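# Hang a headset by its headband on a stand's arm

## Task

Place the headset upright on the stand's arm, resting by the top of its headband in the space between the post and the lip, and leave it hanging still. The stand's arm itself must carry most of the headset's weight (not via the cable), with the robot carrying at most a small share. At the end nothing besides the robot, the stand and the cable may be in contact with the headset. The stand must remain upright and entirely on the table, and the cable's loose end must lie over the table within its edges; if that end at any moment drops far below the tabletop or sticks far out past an edge, whether held or not, the task fails. Nothing may be knocked or put off the table. The two arms must not strike each other hard or push hard against each other (a hard push ends the run as a failure). Once the headset hangs at rest, release it, move the grippers away, and declare completion.

## Robot and tools

ROBOT. Two arms, left_arm and right_arm, each with a two-finger gripper. Bases in the scene frame: left_arm at (-0.014, +0.234, 0) m, right_arm at (+0.036, -0.319, 0) m, each slightly yawed. Arm names are labels only, not image sides. Mounting plates and the metal frame behind the arms are fixed obstacles and count as part of the nearby arm for "too close" warnings.

FRAMES. The scene frame has its origin on the tabletop midway between the arms, +x pointing out over the table, +z up, and left_arm on the +y side. Each result's state line (left_arm: ... | right_arm: ...) reports each gripper's end_effector_position in metres and end_effector_quat_wxyz in this frame; reported positions can be somewhat off, more so at long reach. Each gripper has its own axes: fingers extend along its +z, and they close and open along its y. The reported point sits between the finger pads, roughly 1 cm short of the tips.

execute_actions. Argument "actions" is a list holding zero or one item; optional "pictures" (boolean) chooses whether camera images come back. An empty list just reports the state. An action item is {"rows": [...], "steps": n}: 1 to 15 rows, steps 1 to 15 (default 15), each step 1/30 s; one row per step, and the final row repeats if rows run out. A wait item is {"steps": n} with n up to 300, counted from the previous result, so thinking time is included.

ROW LAYOUT. A single flat list of 14 numbers, each between -1 and 1, covering both arms even if one stays still: dx, dy, dz, rx, ry, rz, opening for left_arm, then the same seven for right_arm. dx to rz are an offset, not a pose: they are measured in that gripper's own axes from its pose in the latest result that showed it (before any such result, and for any second or later call inside one reply, from where it is when the action begins). Every row refers to that same starting pose; rows do not add up. Scale: 1.0 equals 0.6 m of travel or 180 degrees of turn; rx, ry, rz form one rotation vector. The opening is absolute, not an offset: +1 is fully open (0.094 m), -1 is closed.

move. Argument "target": one 14-number row, laid out and referenced exactly as above (offsets in gripper axes plus absolute openings). Optional "speed": top path speed in m/s, 0.002 to 0.5, default 0.25; turning is capped at twice that value in rad/s. Both grippers travel straight lines that finish together, lasting 0.5 to 10 s; anything longer is cut off at 10 s. Openings are sent when the move starts. Paths ignore obstacles and the other arm. The result adds a "move:" line giving the ending (done, off_target, moving, held, fault) and active limits (paced: the sent pose was clipped; held: some steps were blocked, after which the arm may jump much faster than requested), plus each gripper's distance from its target.

wait: "seconds" from 0 to 10; lets the simulation run with no new command. zoom_image: "camera" (cam_head_left, cam_head_right, cam_high, cam_low, cam_left_wrist, cam_right_wrist, all 504x504) and "region" [x0, y0, x1, y1] in pixels, top-left origin, at most 504 by 504. read_manual: optional "section", only "licences"; never moves anything. finished_scene: "scene" number; ends the scene irreversibly and grades it, so call it only after the headset hangs still and the grippers are clear.

CONTROL BEHAVIOUR. Each step the commanded pose is limited to 70 mm and 16 degrees from the measured pose; damped inverse kinematics then favours position over orientation. After an action the arm continues only to its last clipped pose, so check the result and send the remainder next. Arms tend to settle a centimetre or more low; sending all zeros pulls an arm back to its reference pose and can let it sag further, so to hold an arm steady send the correction toward its desired pose in the first call of a reply and zeros afterwards, raising the aim if it still sits low. "Hand target" shows where the controller is driving each gripper. "pose unreachable" and HELD mark commands altered or withheld by the clearance check; FAULT marks an arm stop. Joint ranges (rad): waist -2.618 to 3.054, shoulder and elbow 0 to 3.142, wrist pitch and yaw -1.571 to 1.571, wrist roll -2.094 to 2.094.

GRIPPING. grip_measured uses the same scale as the commanded opening (each reading may be off by about 1 mm). To hold, command roughly 0.03 below grip_measured for a firm grip, less for a gentle one. Pad force tops out near 50 to 62 N, lower on very thin parts.

HEAT. Holding loads warms motors even while idle: warning at 75 °C, a 10 s arm stop at 90 °C, and at 100 °C the arm and gripper go limp and drop.

AVOID. Arms colliding or pressing each other; fast contacts or targets set deep past a contact; dropping or letting the headset slip; the cable end dangling off or below the table; tipping the stand. Occasional external tugs or pushes may occur. The simulation keeps running while replies are written.

Each tool is called after "Request:" by a JSON object that holds its "fn" and its "kwargs".

## Session

Request:
{"fn": "execute_actions", "kwargs": {"actions": []}}

Scene clock: 0.00 s of 4500.00 s.
left_arm: end_effector_position=(+0.6454, +0.0151, +0.3159) grip_measured=+1.000 end_effector_quat_wxyz=(+0.756, -0.125, +0.642, +0.029) | right_arm: end_effector_position=(+0.6547, -0.1403, +0.3170) grip_measured=+1.000 end_effector_quat_wxyz=(-0.591, +0.679, -0.319, +0.297)
Joint positions: left_arm=[-0.33   2.497  2.255  0.435 -0.711 -0.028  0.094] | right_arm=[ 0.015  2.142  1.937  0.059 -0.519 -1.67   0.094]
Joint velocities: left_arm=[ 0.002 -0.002  0.017 -0.007 -0.066 -0.007  0.   ] | right_arm=[-0.002  0.002 -0.017  0.022  0.007  0.007  0.   ]
Motor temperatures (°C, as the motors report them): left_arm=[26 27 28 28 26 28] | right_arm=[26 28 26 26 28 26]
Hand target (left_arm): +0.640, +0.018, +0.341; +0.769, -0.132, +0.626, +0.019
Hand target (right_arm): +0.653, -0.140, +0.318; -0.591, +0.680, -0.322, +0.293

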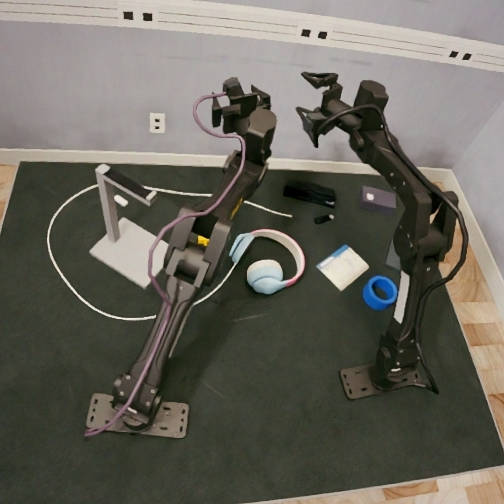

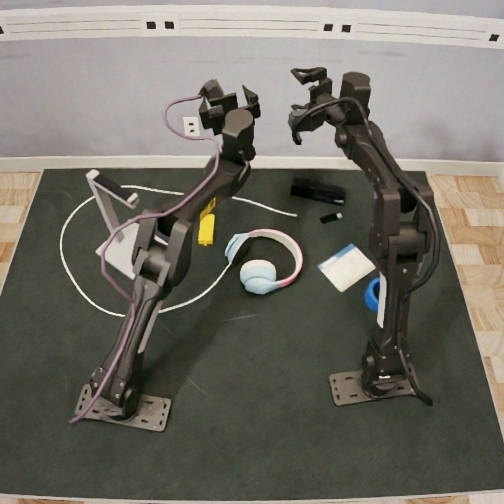

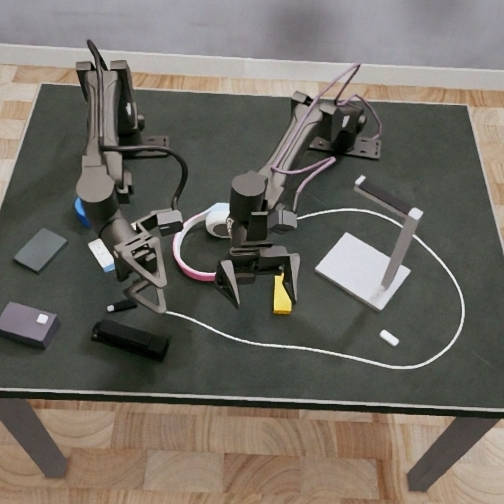

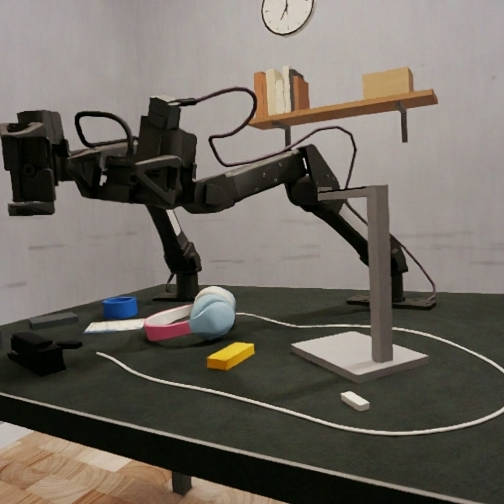

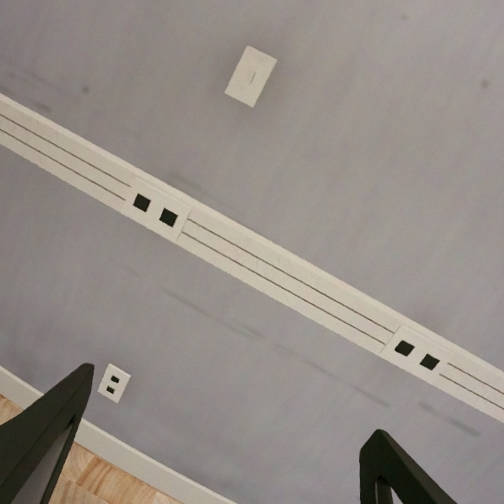

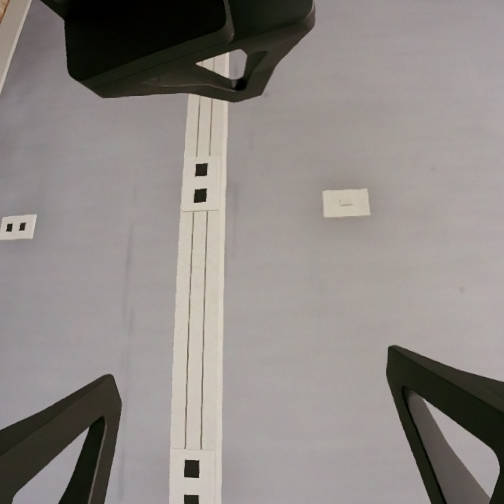

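Request:
{"fn": "move", "kwargs": {"target": [0,0,0,0,0,0,1,-0.03,0.09,-0.6,0,0,0,1]}}

Request:
{"fn": "move", "kwargs": {"target": [-0.3,0.37,-0.5,0,0,0,1,0,0,0,0,0,0,1]}}

Scene clock: 31.20 s of 4500.00 s.
left_arm: end_effector_position=(+0.6474, +0.0140, +0.3077) grip_measured=+1.000 end_effector_quat_wxyz=(+0.752, -0.122, +0.646, +0.032) | right_arm: end_effector_position=(+0.3636, -0.3539, +0.2984) grip_measured=+1.000 end_effector_quat_wxyz=(-0.595, +0.675, -0.320, +0.296)
Joint positions: left_arm=[-0.33   2.509  2.255  0.432 -0.711 -0.028  0.094] | right_arm=[-0.785  1.189  0.892 -0.147 -1.298 -2.019  0.094]
Joint velocities: left_arm=[-0.012 -0.007 -0.007  0.051  0.037 -0.051  0.   ] | right_arm=[ 0.002  0.002 -0.002 -0.11  -0.007 -0.125  0.   ]
Motor temperatures (°C, as the motors report them): left_arm=[26 47 32 31 26 28] | right_arm=[26 40 30 30 28 26]
Hand target (left_arm): +0.645, +0.015, +0.316; +0.756, -0.125, +0.642, +0.029
Hand target (right_arm): +0.359, -0.354, +0.305; -0.596, +0.674, -0.320, +0.296
Off the commanded pose (left_arm): 0.008 m, 1 deg.
Off the commanded pose (right_arm): 0.011 m, 1 deg.
After step 90, 25.90 s passed at rest.
move: off_target (right_arm)

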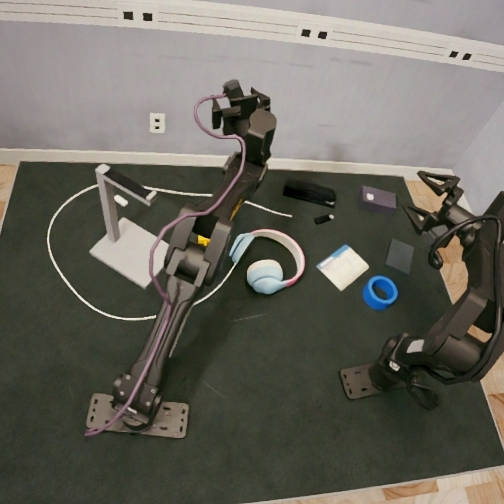

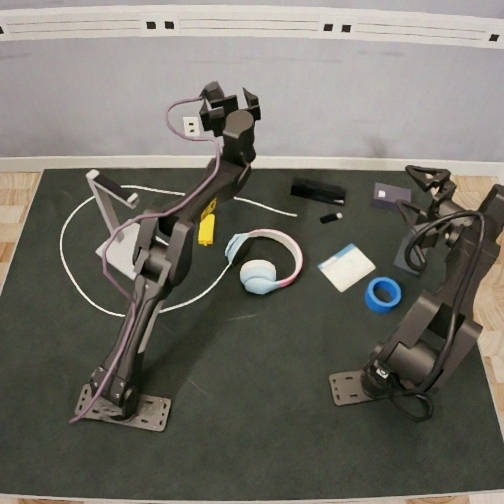

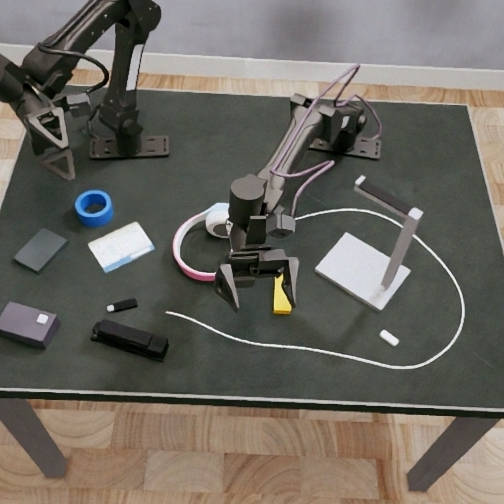

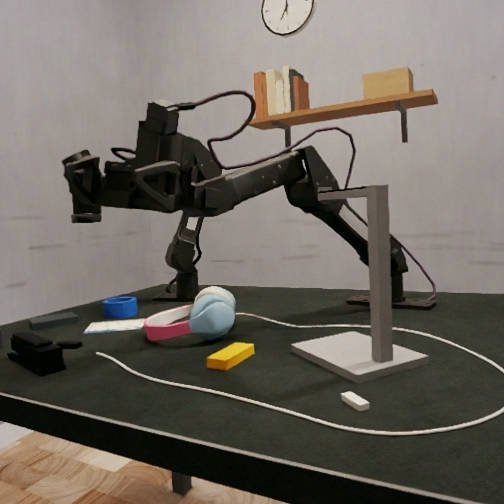

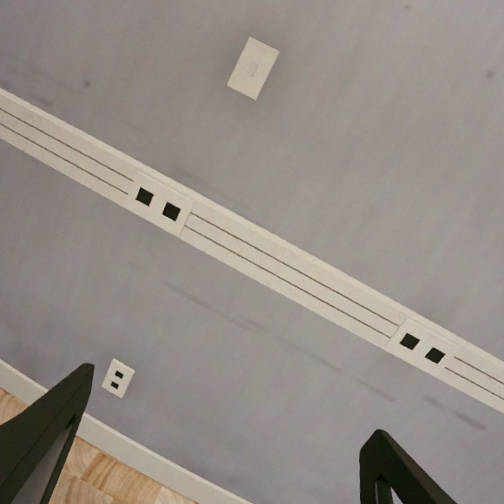

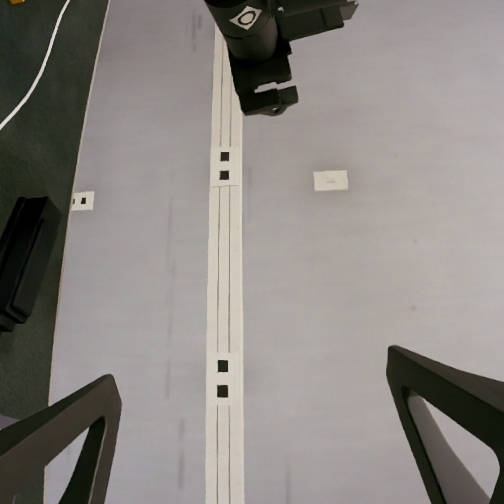

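Scene clock: 33.60 s of 4500.00 s.
left_arm: end_effector_position=(+0.2842, +0.1822, +0.4078) grip_measured=+1.000 end_effector_quat_wxyz=(+0.751, -0.122, +0.648, +0.032) | right_arm: end_effector_position=(+0.3637, -0.3540, +0.2988) grip_measured=+1.000 end_effector_quat_wxyz=(-0.595, +0.675, -0.319, +0.297)
Joint positions: left_arm=[-0.475  0.828  0.817  0.212 -0.853  0.008  0.094] | right_arm=[-0.785  1.189  0.892 -0.144 -1.298 -2.019  0.094]
Joint velocities: left_arm=[-0.007 -0.007 -0.002 -0.037 -0.007  0.037  0.   ] | right_arm=[-0.002  0.002  0.002 -0.066 -0.007 -0.081  0.   ]
Motor temperatures (°C, as the motors report them): left_arm=[26 46 32 31 26 28] | right_arm=[26 38 31 30 28 26]
Hand target (left_arm): +0.282, +0.182, +0.410; +0.752, -0.122, +0.647, +0.032
Hand target (right_arm): +0.364, -0.354, +0.298; -0.595, +0.675, -0.320, +0.296
Off the commanded pose (left_arm): 0.005 m, 0 deg.
Off the commanded pose (right_arm): 0.000 m, 0 deg.
move: done

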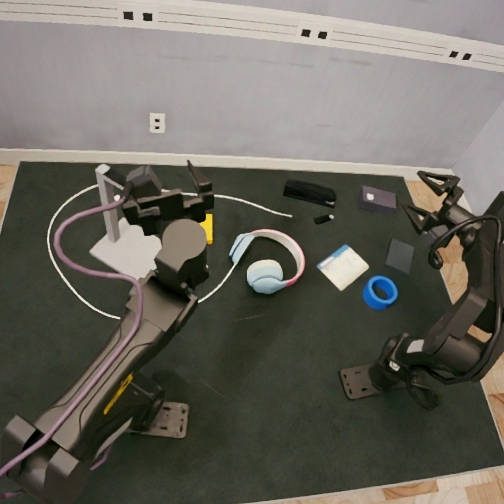

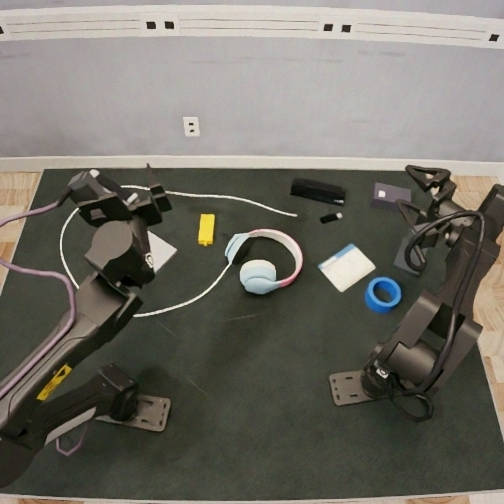

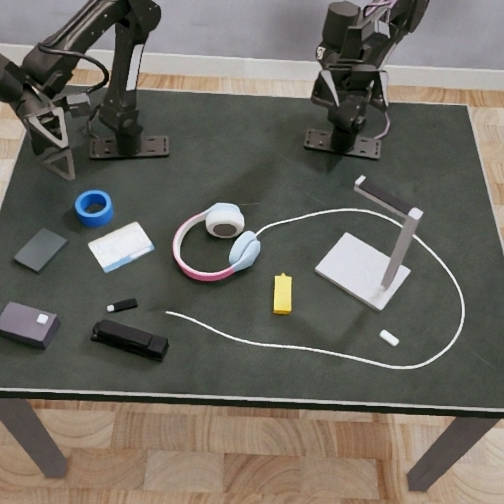

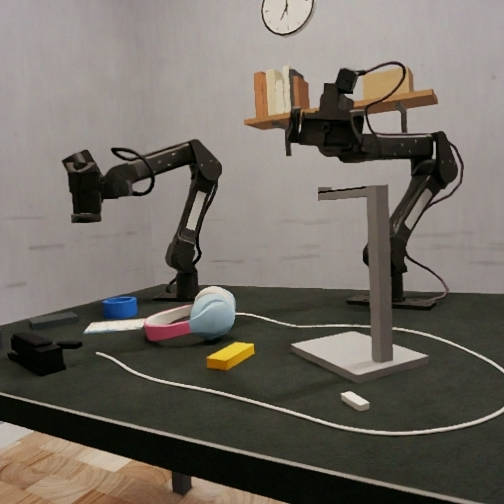

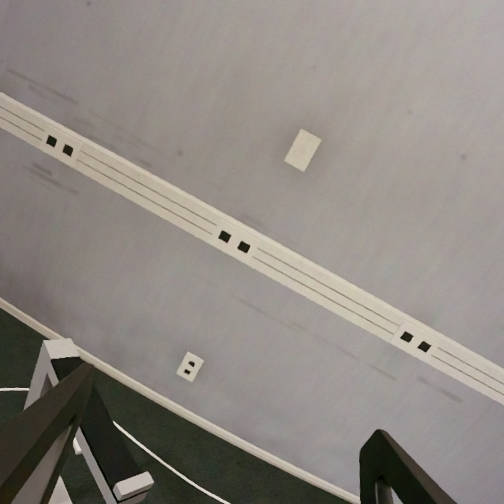

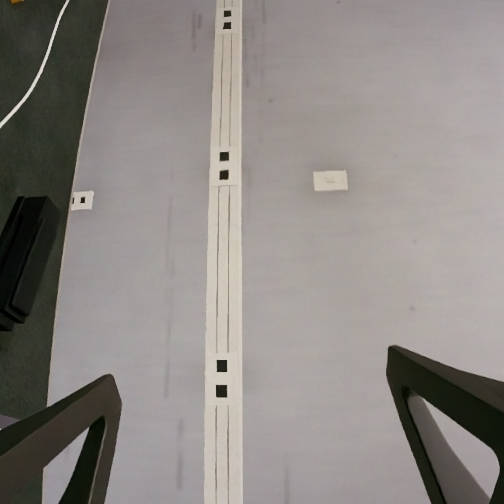

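Request:
{"fn": "move", "kwargs": {"target": [-0.14,0.63,-0.3,-0.38,-0.06,0.057,1,-0.28,0.15,0.08,-0.248,0.498,0.565,1]}}

Scene clock: 58.97 s of 4500.00 s.
left_arm: end_effector_position=(+0.0205, +0.5152, +0.3948) grip_measured=+1.000 end_effector_quat_wxyz=(+0.587, -0.472, +0.473, +0.457) | right_arm: end_effector_position=(+0.2862, -0.2012, +0.1992) grip_measured=+1.000 end_effector_quat_wxyz=(+0.014, -0.015, +1.000, -0.006)
Joint positions: left_arm=[ 1.6    0.612  0.771 -0.052 -0.006 -0.123  0.094] | right_arm=[ 0.325  1.6    1.62  -1.57   0.023  0.423  0.094]
Joint velocities: left_arm=[-0.012 -0.007 -0.007  0.007  0.051 -0.007  0.   ] | right_arm=[-0.017 -0.007  0.007 -0.066 -0.037 -0.066  0.   ]
Motor temperatures (°C, as the motors report them): left_arm=[26 34 32 32 26 28] | right_arm=[26 32 31 29 28 26]
Hand target (left_arm): +0.019, +0.515, +0.407; +0.596, -0.464, +0.463, +0.464
Hand target (right_arm): +0.288, -0.203, +0.200; +0.008, -0.005, +1.000, -0.007
Off the commanded pose (left_arm): 0.018 m, 3 deg.
Off the commanded pose (right_arm): 0.004 m, 2 deg.
joint sent to its limit (right arm) — the command would take joint 4 (wrist pitch) past its lower limit, so that joint was sent only as far as its limit.
After step 90, 16.83 s passed at rest.
move: off_target (left_arm)

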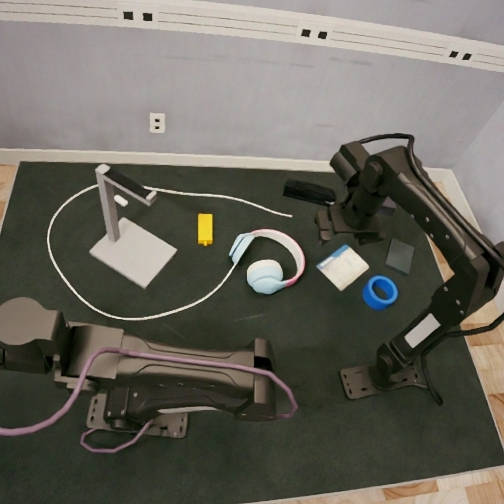

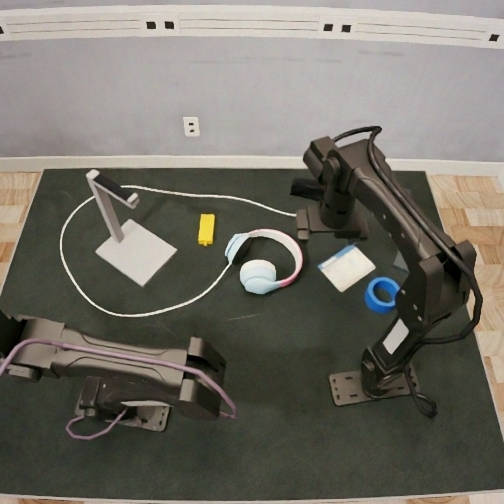

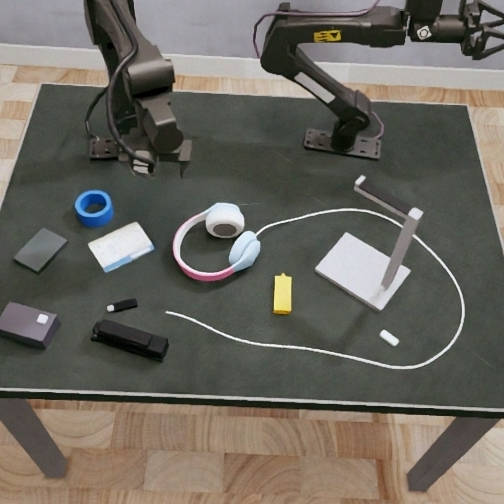

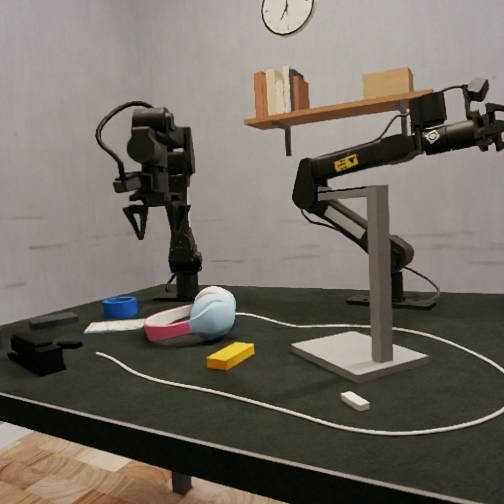

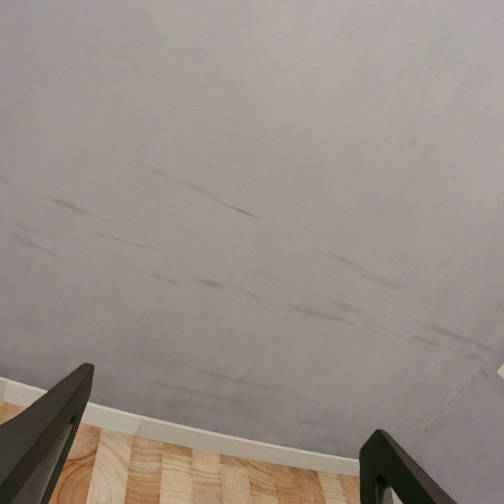

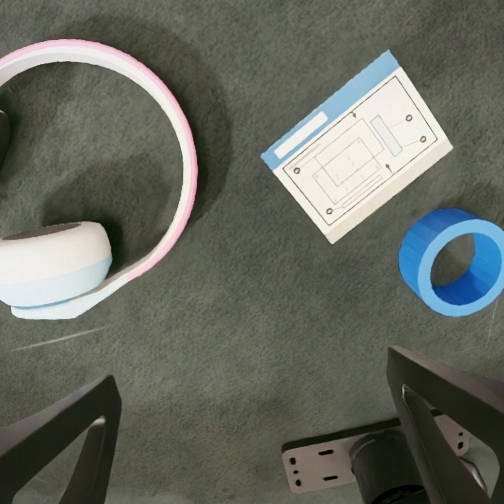

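Request:
{"fn": "move", "kwargs": {"target": [0,0,0,0,0,0,1,0.02,0.1,0.15,0,0,0.17,1]}}

Scene clock: 67.17 s of 4500.00 s.
left_arm: end_effector_position=(+0.0205, +0.5153, +0.3934) grip_measured=+1.000 end_effector_quat_wxyz=(+0.586, -0.474, +0.474, +0.456) | right_arm: end_effector_position=(+0.2774, -0.1429, +0.1146) grip_measured=+1.000 end_effector_quat_wxyz=(+0.017, +0.249, +0.968, +0.005)
Joint positions: left_arm=[ 1.6    0.612  0.771 -0.057 -0.006 -0.123  0.094] | right_arm=[ 0.513  1.649  1.333 -1.228  0.02   1.144  0.094]
Joint velocities: left_arm=[-0.007 -0.012 -0.007 -0.022 -0.007 -0.051  0.   ] | right_arm=[ 0.022 -0.017  0.007 -0.022 -0.051 -0.051  0.   ]
Motor temperatures (°C, as the motors report them): left_arm=[26 32 32 33 26 28] | right_arm=[26 32 31 29 28 26]
Hand target (left_arm): +0.020, +0.515, +0.395; +0.587, -0.472, +0.473, +0.457
Hand target (right_arm): +0.277, -0.142, +0.109; +0.017, +0.249, +0.968, -0.003
Off the commanded pose (left_arm): 0.001 m, 0 deg.
Off the commanded pose (right_arm): 0.007 m, 1 deg.
After step 90, 3.50 s passed at rest.
move: done

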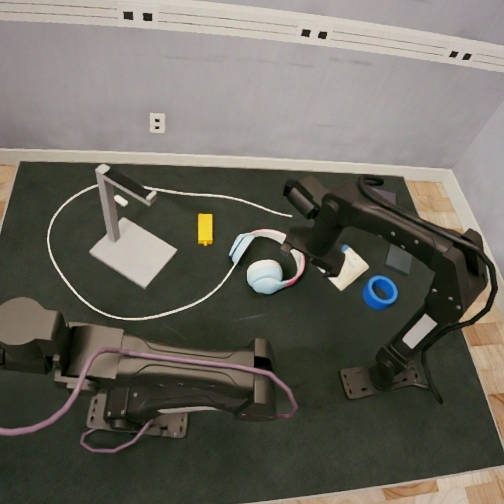

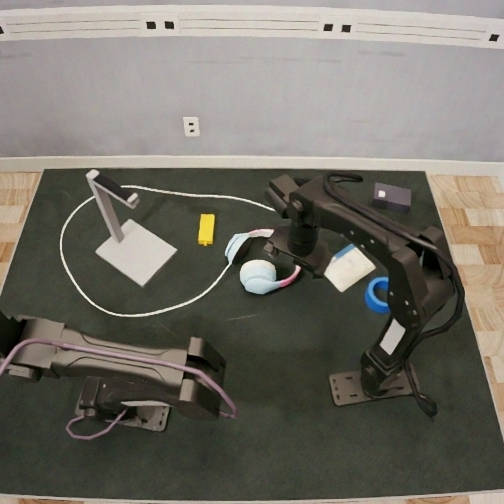

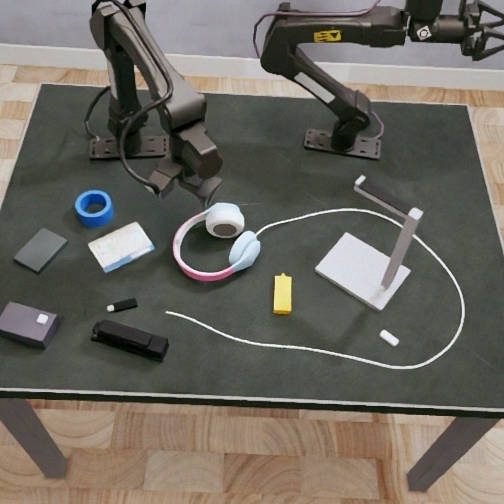

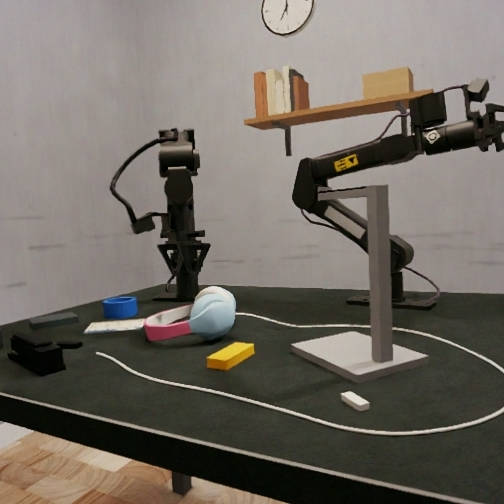

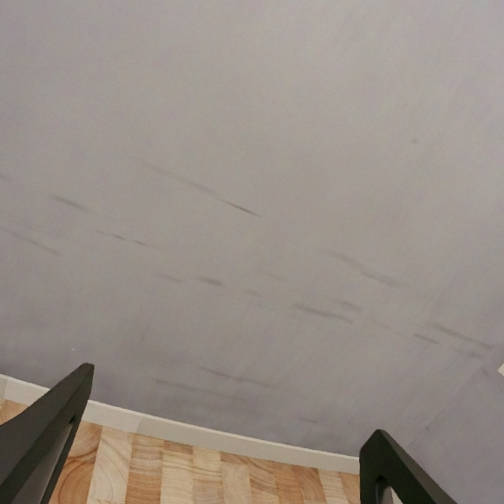

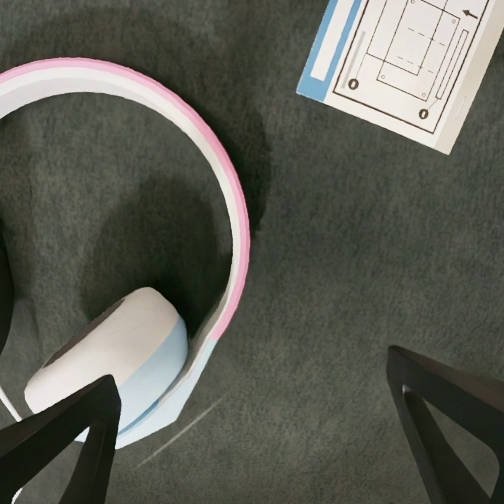

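Request:
{"fn": "move", "kwargs": {"target": [0,0,0,0,0,0,1,-0.085,0,0.08,0,0,0,0.2]}}

Scene clock: 72.67 s of 4500.00 s.
left_arm: end_effector_position=(+0.0205, +0.5155, +0.3920) grip_measured=+1.000 end_effector_quat_wxyz=(+0.584, -0.475, +0.476, +0.455) | right_arm: end_effector_position=(+0.3221, -0.1654, +0.0721) grip_measured=+0.202 end_effector_quat_wxyz=(+0.016, +0.251, +0.968, +0.006)
Joint positions: left_arm=[ 1.6    0.612  0.771 -0.063 -0.006 -0.123  0.094] | right_arm=[ 0.371  1.767  1.298 -1.071  0.014  1.007  0.056]
Joint velocities: left_arm=[-0.007 -0.002 -0.002 -0.037 -0.037  0.022  0.   ] | right_arm=[-0.002 -0.002  0.007  0.022  0.007  0.037 -0.   ]
Motor temperatures (°C, as the motors report them): left_arm=[26 32 32 33 26 28] | right_arm=[26 32 31 28 28 26]
Hand target (left_arm): +0.020, +0.515, +0.393; +0.586, -0.474, +0.474, +0.456
Hand target (right_arm): +0.324, -0.167, +0.068; +0.015, +0.249, +0.968, +0.005
Off the commanded pose (left_arm): 0.001 m, 0 deg.
Off the commanded pose (right_arm): 0.005 m, 0 deg.
After step 90, 1.57 s passed at rest.
move: done

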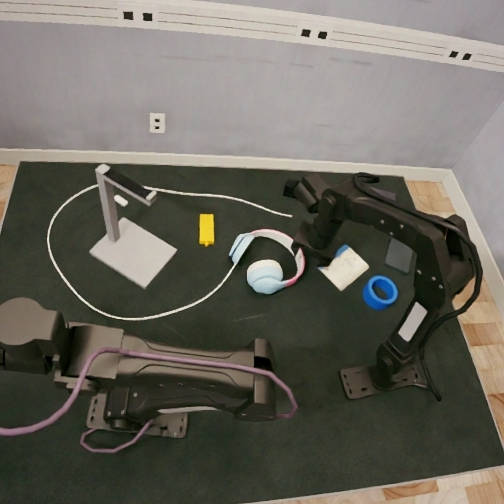

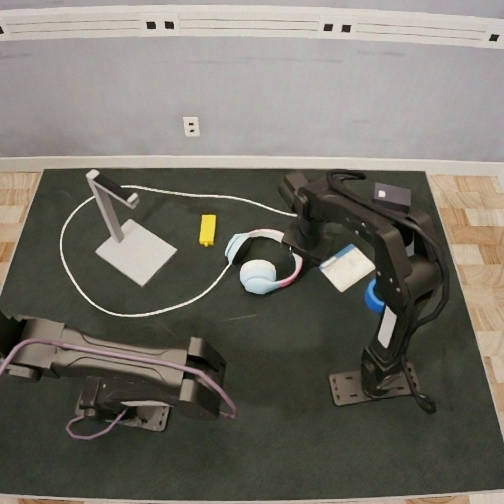

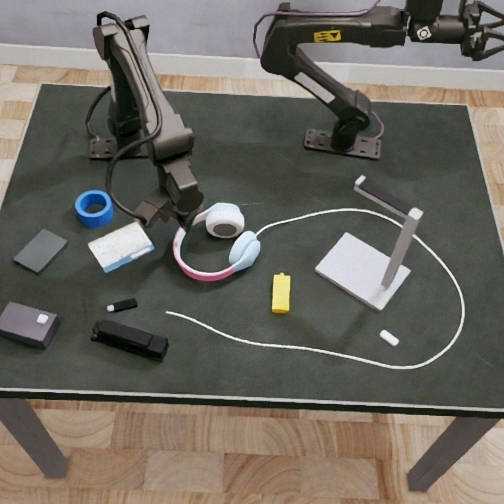

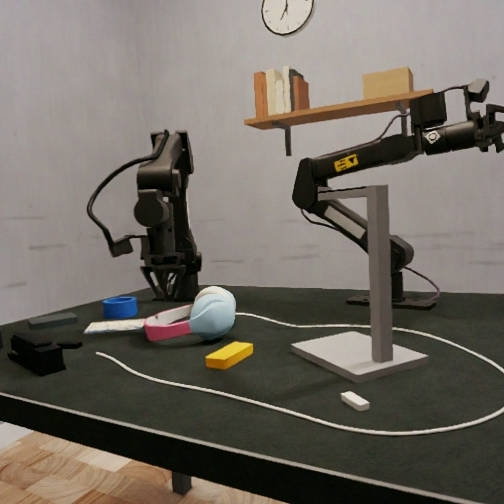

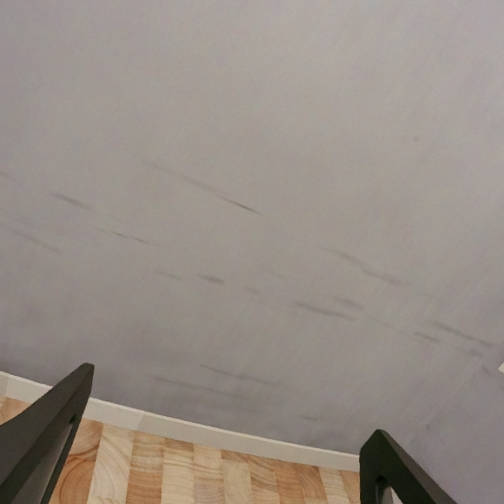

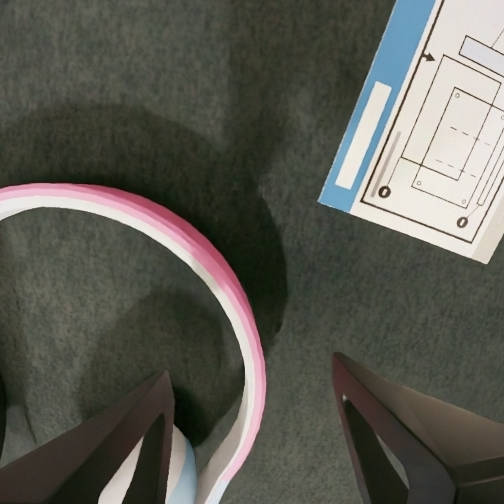

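Request:
{"fn": "move", "kwargs": {"target": [0,0,0,0,0,0,1,-0.012,0,0.085,0,0,0,0.0], "speed": 0.08}}

Request:
{"fn": "move", "kwargs": {"target": [0,0,0,0,0,0,1,0,0,0,0,0,0,-1]}}

Request:
{"fn": "move", "kwargs": {"target": [0,0,0,0,0,0,1,-0.1,0.1,-0.3,0,0,0,-1], "speed": 0.12}}

Scene clock: 79.87 s of 4500.00 s.
left_arm: end_effector_position=(+0.0205, +0.5156, +0.3906) grip_measured=+1.000 end_effector_quat_wxyz=(+0.583, -0.477, +0.477, +0.453) | right_arm: end_effector_position=(+0.3304, -0.1646, +0.0279) grip_measured=+0.002 end_effector_quat_wxyz=(+0.020, +0.251, +0.968, +0.010)
Joint positions: left_arm=[ 1.6    0.612  0.771 -0.069 -0.006 -0.123  0.094] | right_arm=[ 0.361  1.836  1.2   -0.892  0.013  0.996  0.047]
Joint velocities: left_arm=[ 0.002 -0.007 -0.027  0.007 -0.037 -0.022  0.   ] | right_arm=[ 0.012  0.002 -0.022  0.022 -0.022 -0.007 -0.001]
Motor temperatures (°C, as the motors report them): left_arm=[26 31 32 34 26 28] | right_arm=[26 33 30 28 28 26]
Hand target (left_arm): +0.021, +0.515, +0.392; +0.584, -0.475, +0.476, +0.455
Hand target (right_arm): +0.330, -0.168, +0.021; +0.016, +0.251, +0.968, +0.006
Off the commanded pose (left_arm): 0.001 m, 0 deg.
Off the commanded pose (right_arm): 0.008 m, 1 deg.
After step 90, 3.03 s passed at rest.
move: done

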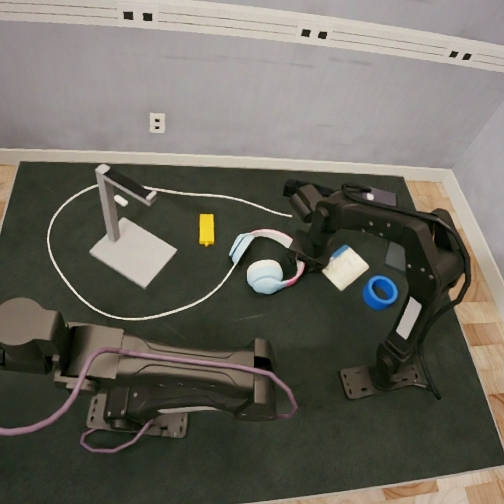

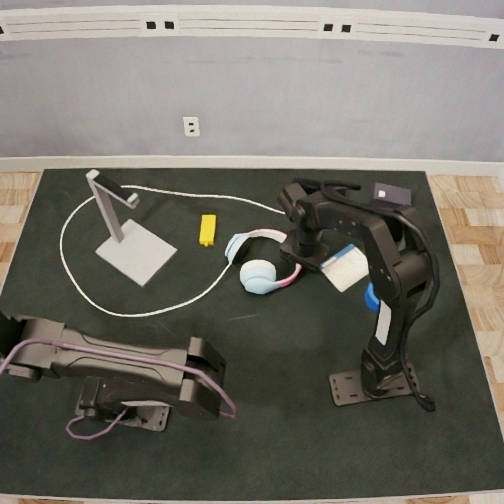

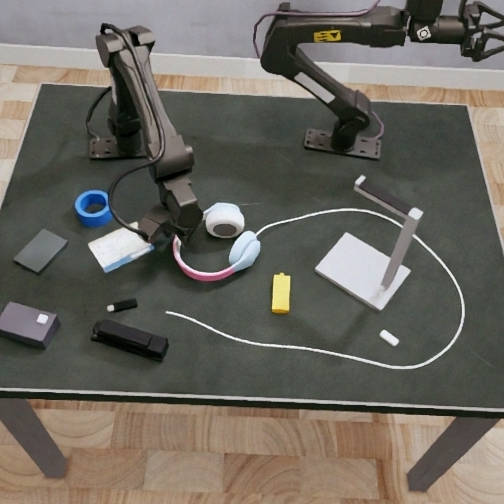

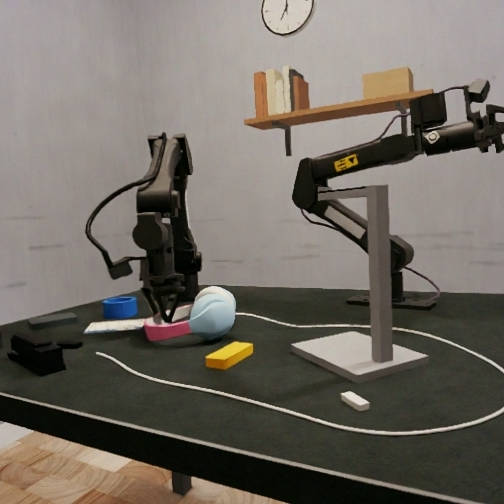

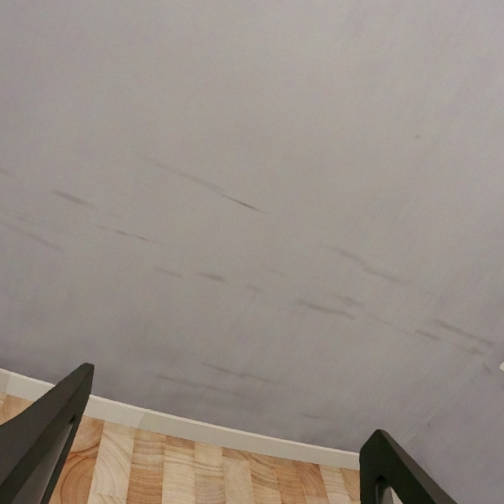

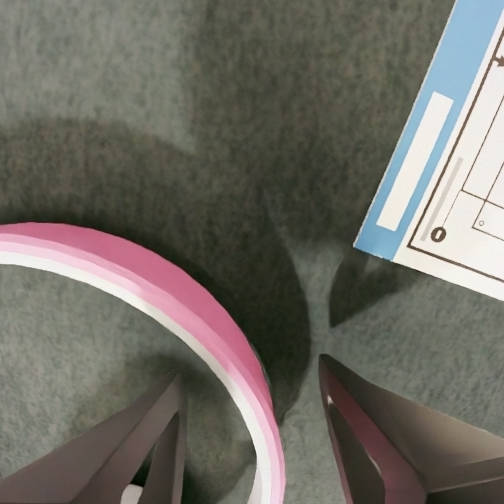

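Scene clock: 80.37 s of 4500.00 s.
left_arm: end_effector_position=(+0.0205, +0.5157, +0.3892) grip_measured=+1.000 end_effector_quat_wxyz=(+0.581, -0.478, +0.479, +0.452) | right_arm: end_effector_position=(+0.3366, -0.1581, +0.0302) grip_measured=-0.814 end_effector_quat_wxyz=(+0.028, +0.250, +0.968, +0.026)
Joint positions: left_arm=[ 1.6    0.612  0.771 -0.074 -0.006 -0.123  0.094] | right_arm=[ 0.362  1.834  1.205 -0.866 -0.001  0.995  0.009]
Joint velocities: left_arm=[ 0.007 -0.032 -0.002 -0.022  0.022  0.066  0.   ] | right_arm=[ 0.012 -0.002 -0.007 -0.051  0.066 -0.037 -0.002]
Motor temperatures (°C, as the motors report them): left_arm=[26 31 32 34 26 28] | right_arm=[26 33 30 28 28 26]
Hand target (left_arm): +0.021, +0.516, +0.391; +0.583, -0.477, +0.477, +0.453
Hand target (right_arm): +0.331, -0.164, +0.028; +0.020, +0.251, +0.968, +0.010
Off the commanded pose (left_arm): 0.001 m, 0 deg.
Off the commanded pose (right_arm): 0.009 m, 2 deg.
move: done

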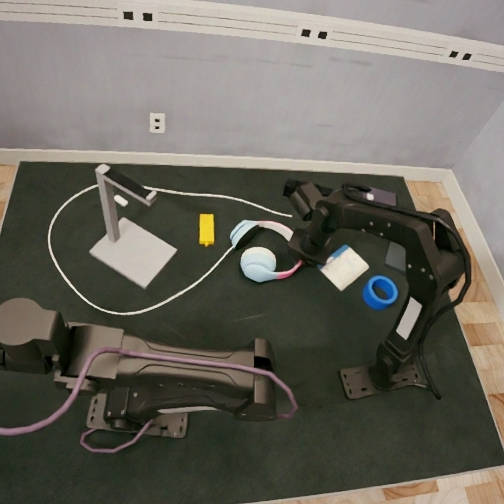

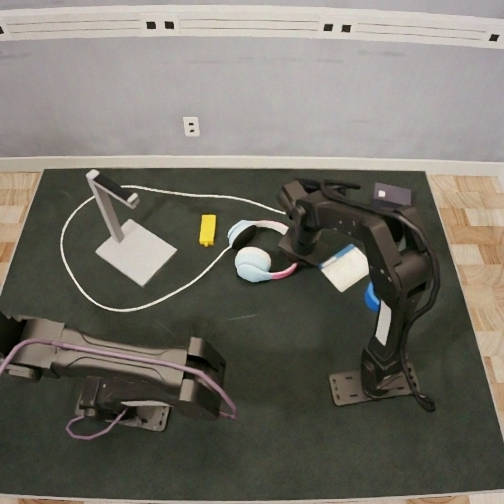

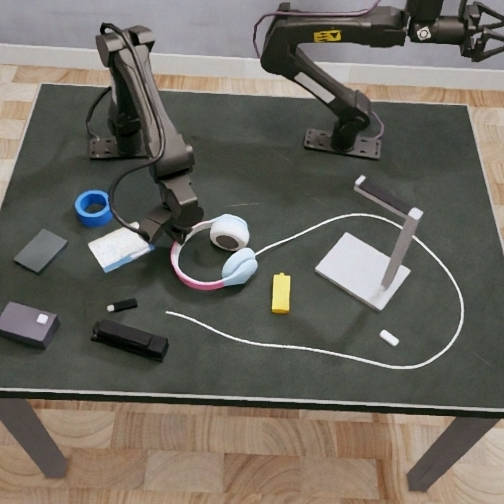

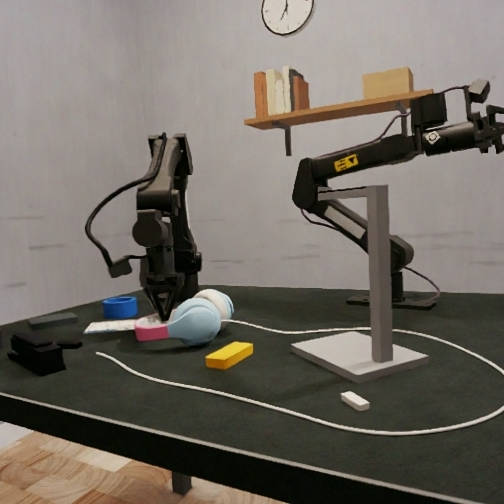

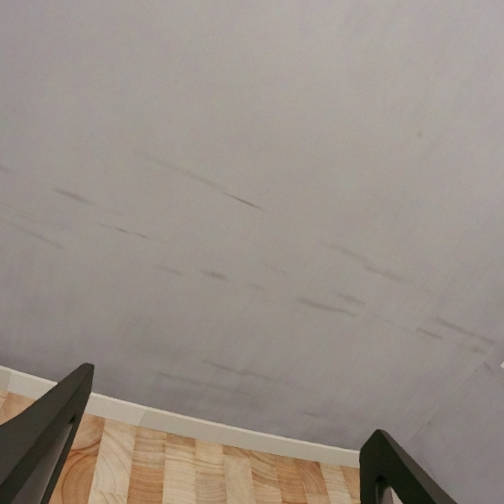

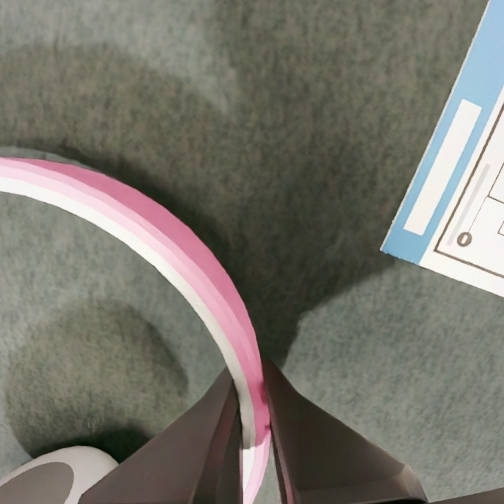

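Scene clock: 82.37 s of 4500.00 s.
left_arm: end_effector_position=(+0.0206, +0.5158, +0.3876) grip_measured=+1.000 end_effector_quat_wxyz=(+0.579, -0.480, +0.480, +0.451) | right_arm: end_effector_position=(+0.4001, -0.1437, +0.2051) grip_measured=-0.814 end_effector_quat_wxyz=(+0.054, +0.249, +0.966, +0.041)
Joint positions: left_arm=[ 1.6    0.612  0.771 -0.081 -0.006 -0.123  0.094] | right_arm=[ 0.322  2.031  2.182 -1.586  0.007  0.954  0.009]
Joint velocities: left_arm=[-0.007 -0.017 -0.002 -0.007 -0.022 -0.037  0.   ] | right_arm=[-0.017  0.012 -0.022  0.022  0.051  0.022 -0.001]
Motor temperatures (°C, as the motors report them): left_arm=[26 31 32 34 26 28] | right_arm=[26 34 31 28 28 26]
Hand target (left_arm): +0.021, +0.516, +0.389; +0.581, -0.478, +0.479, +0.452
Hand target (right_arm): +0.403, -0.144, +0.216; +0.064, +0.249, +0.965, +0.056
Off the commanded pose (left_arm): 0.002 m, 0 deg.
Off the commanded pose (right_arm): 0.013 m, 3 deg.
joint sent to its limit (right arm) — the command would take joint 4 (wrist pitch) past its lower limit, so that joint was sent only as far as its limit.
move: off_target (right_arm)

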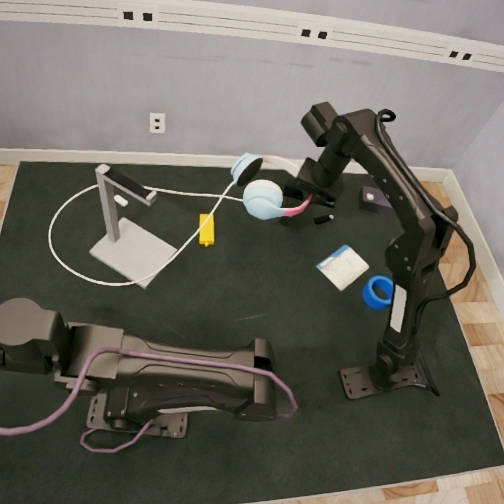

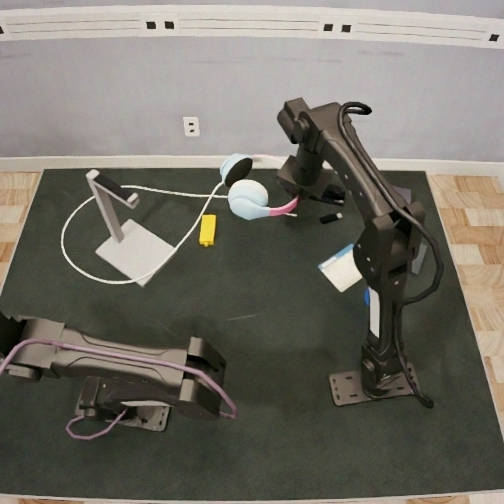

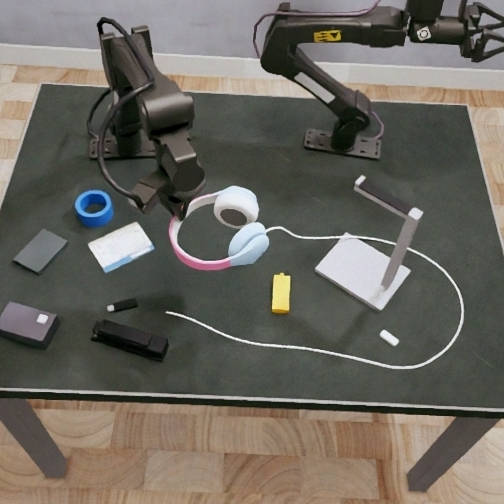

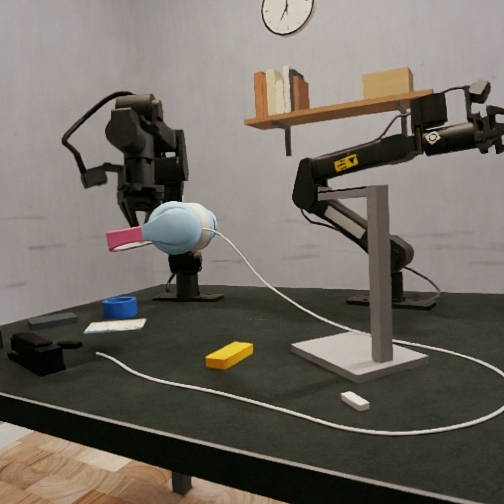

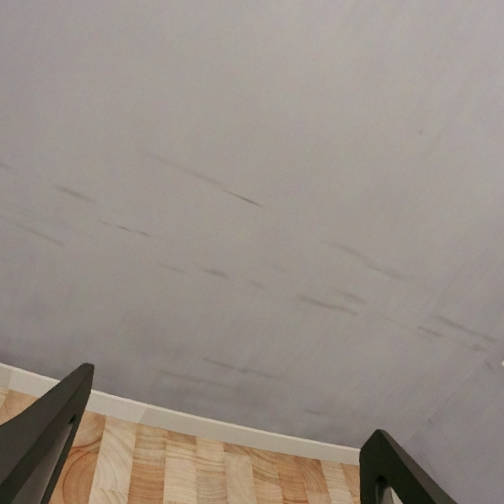

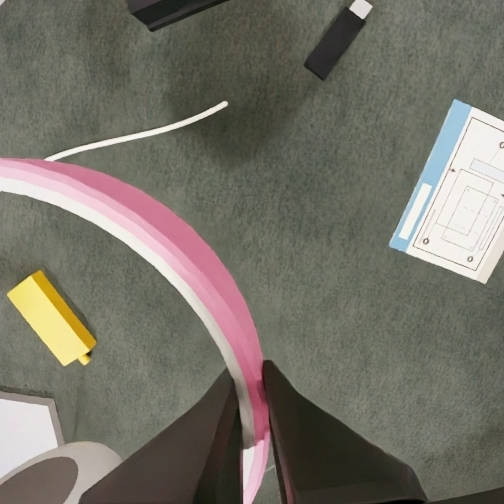

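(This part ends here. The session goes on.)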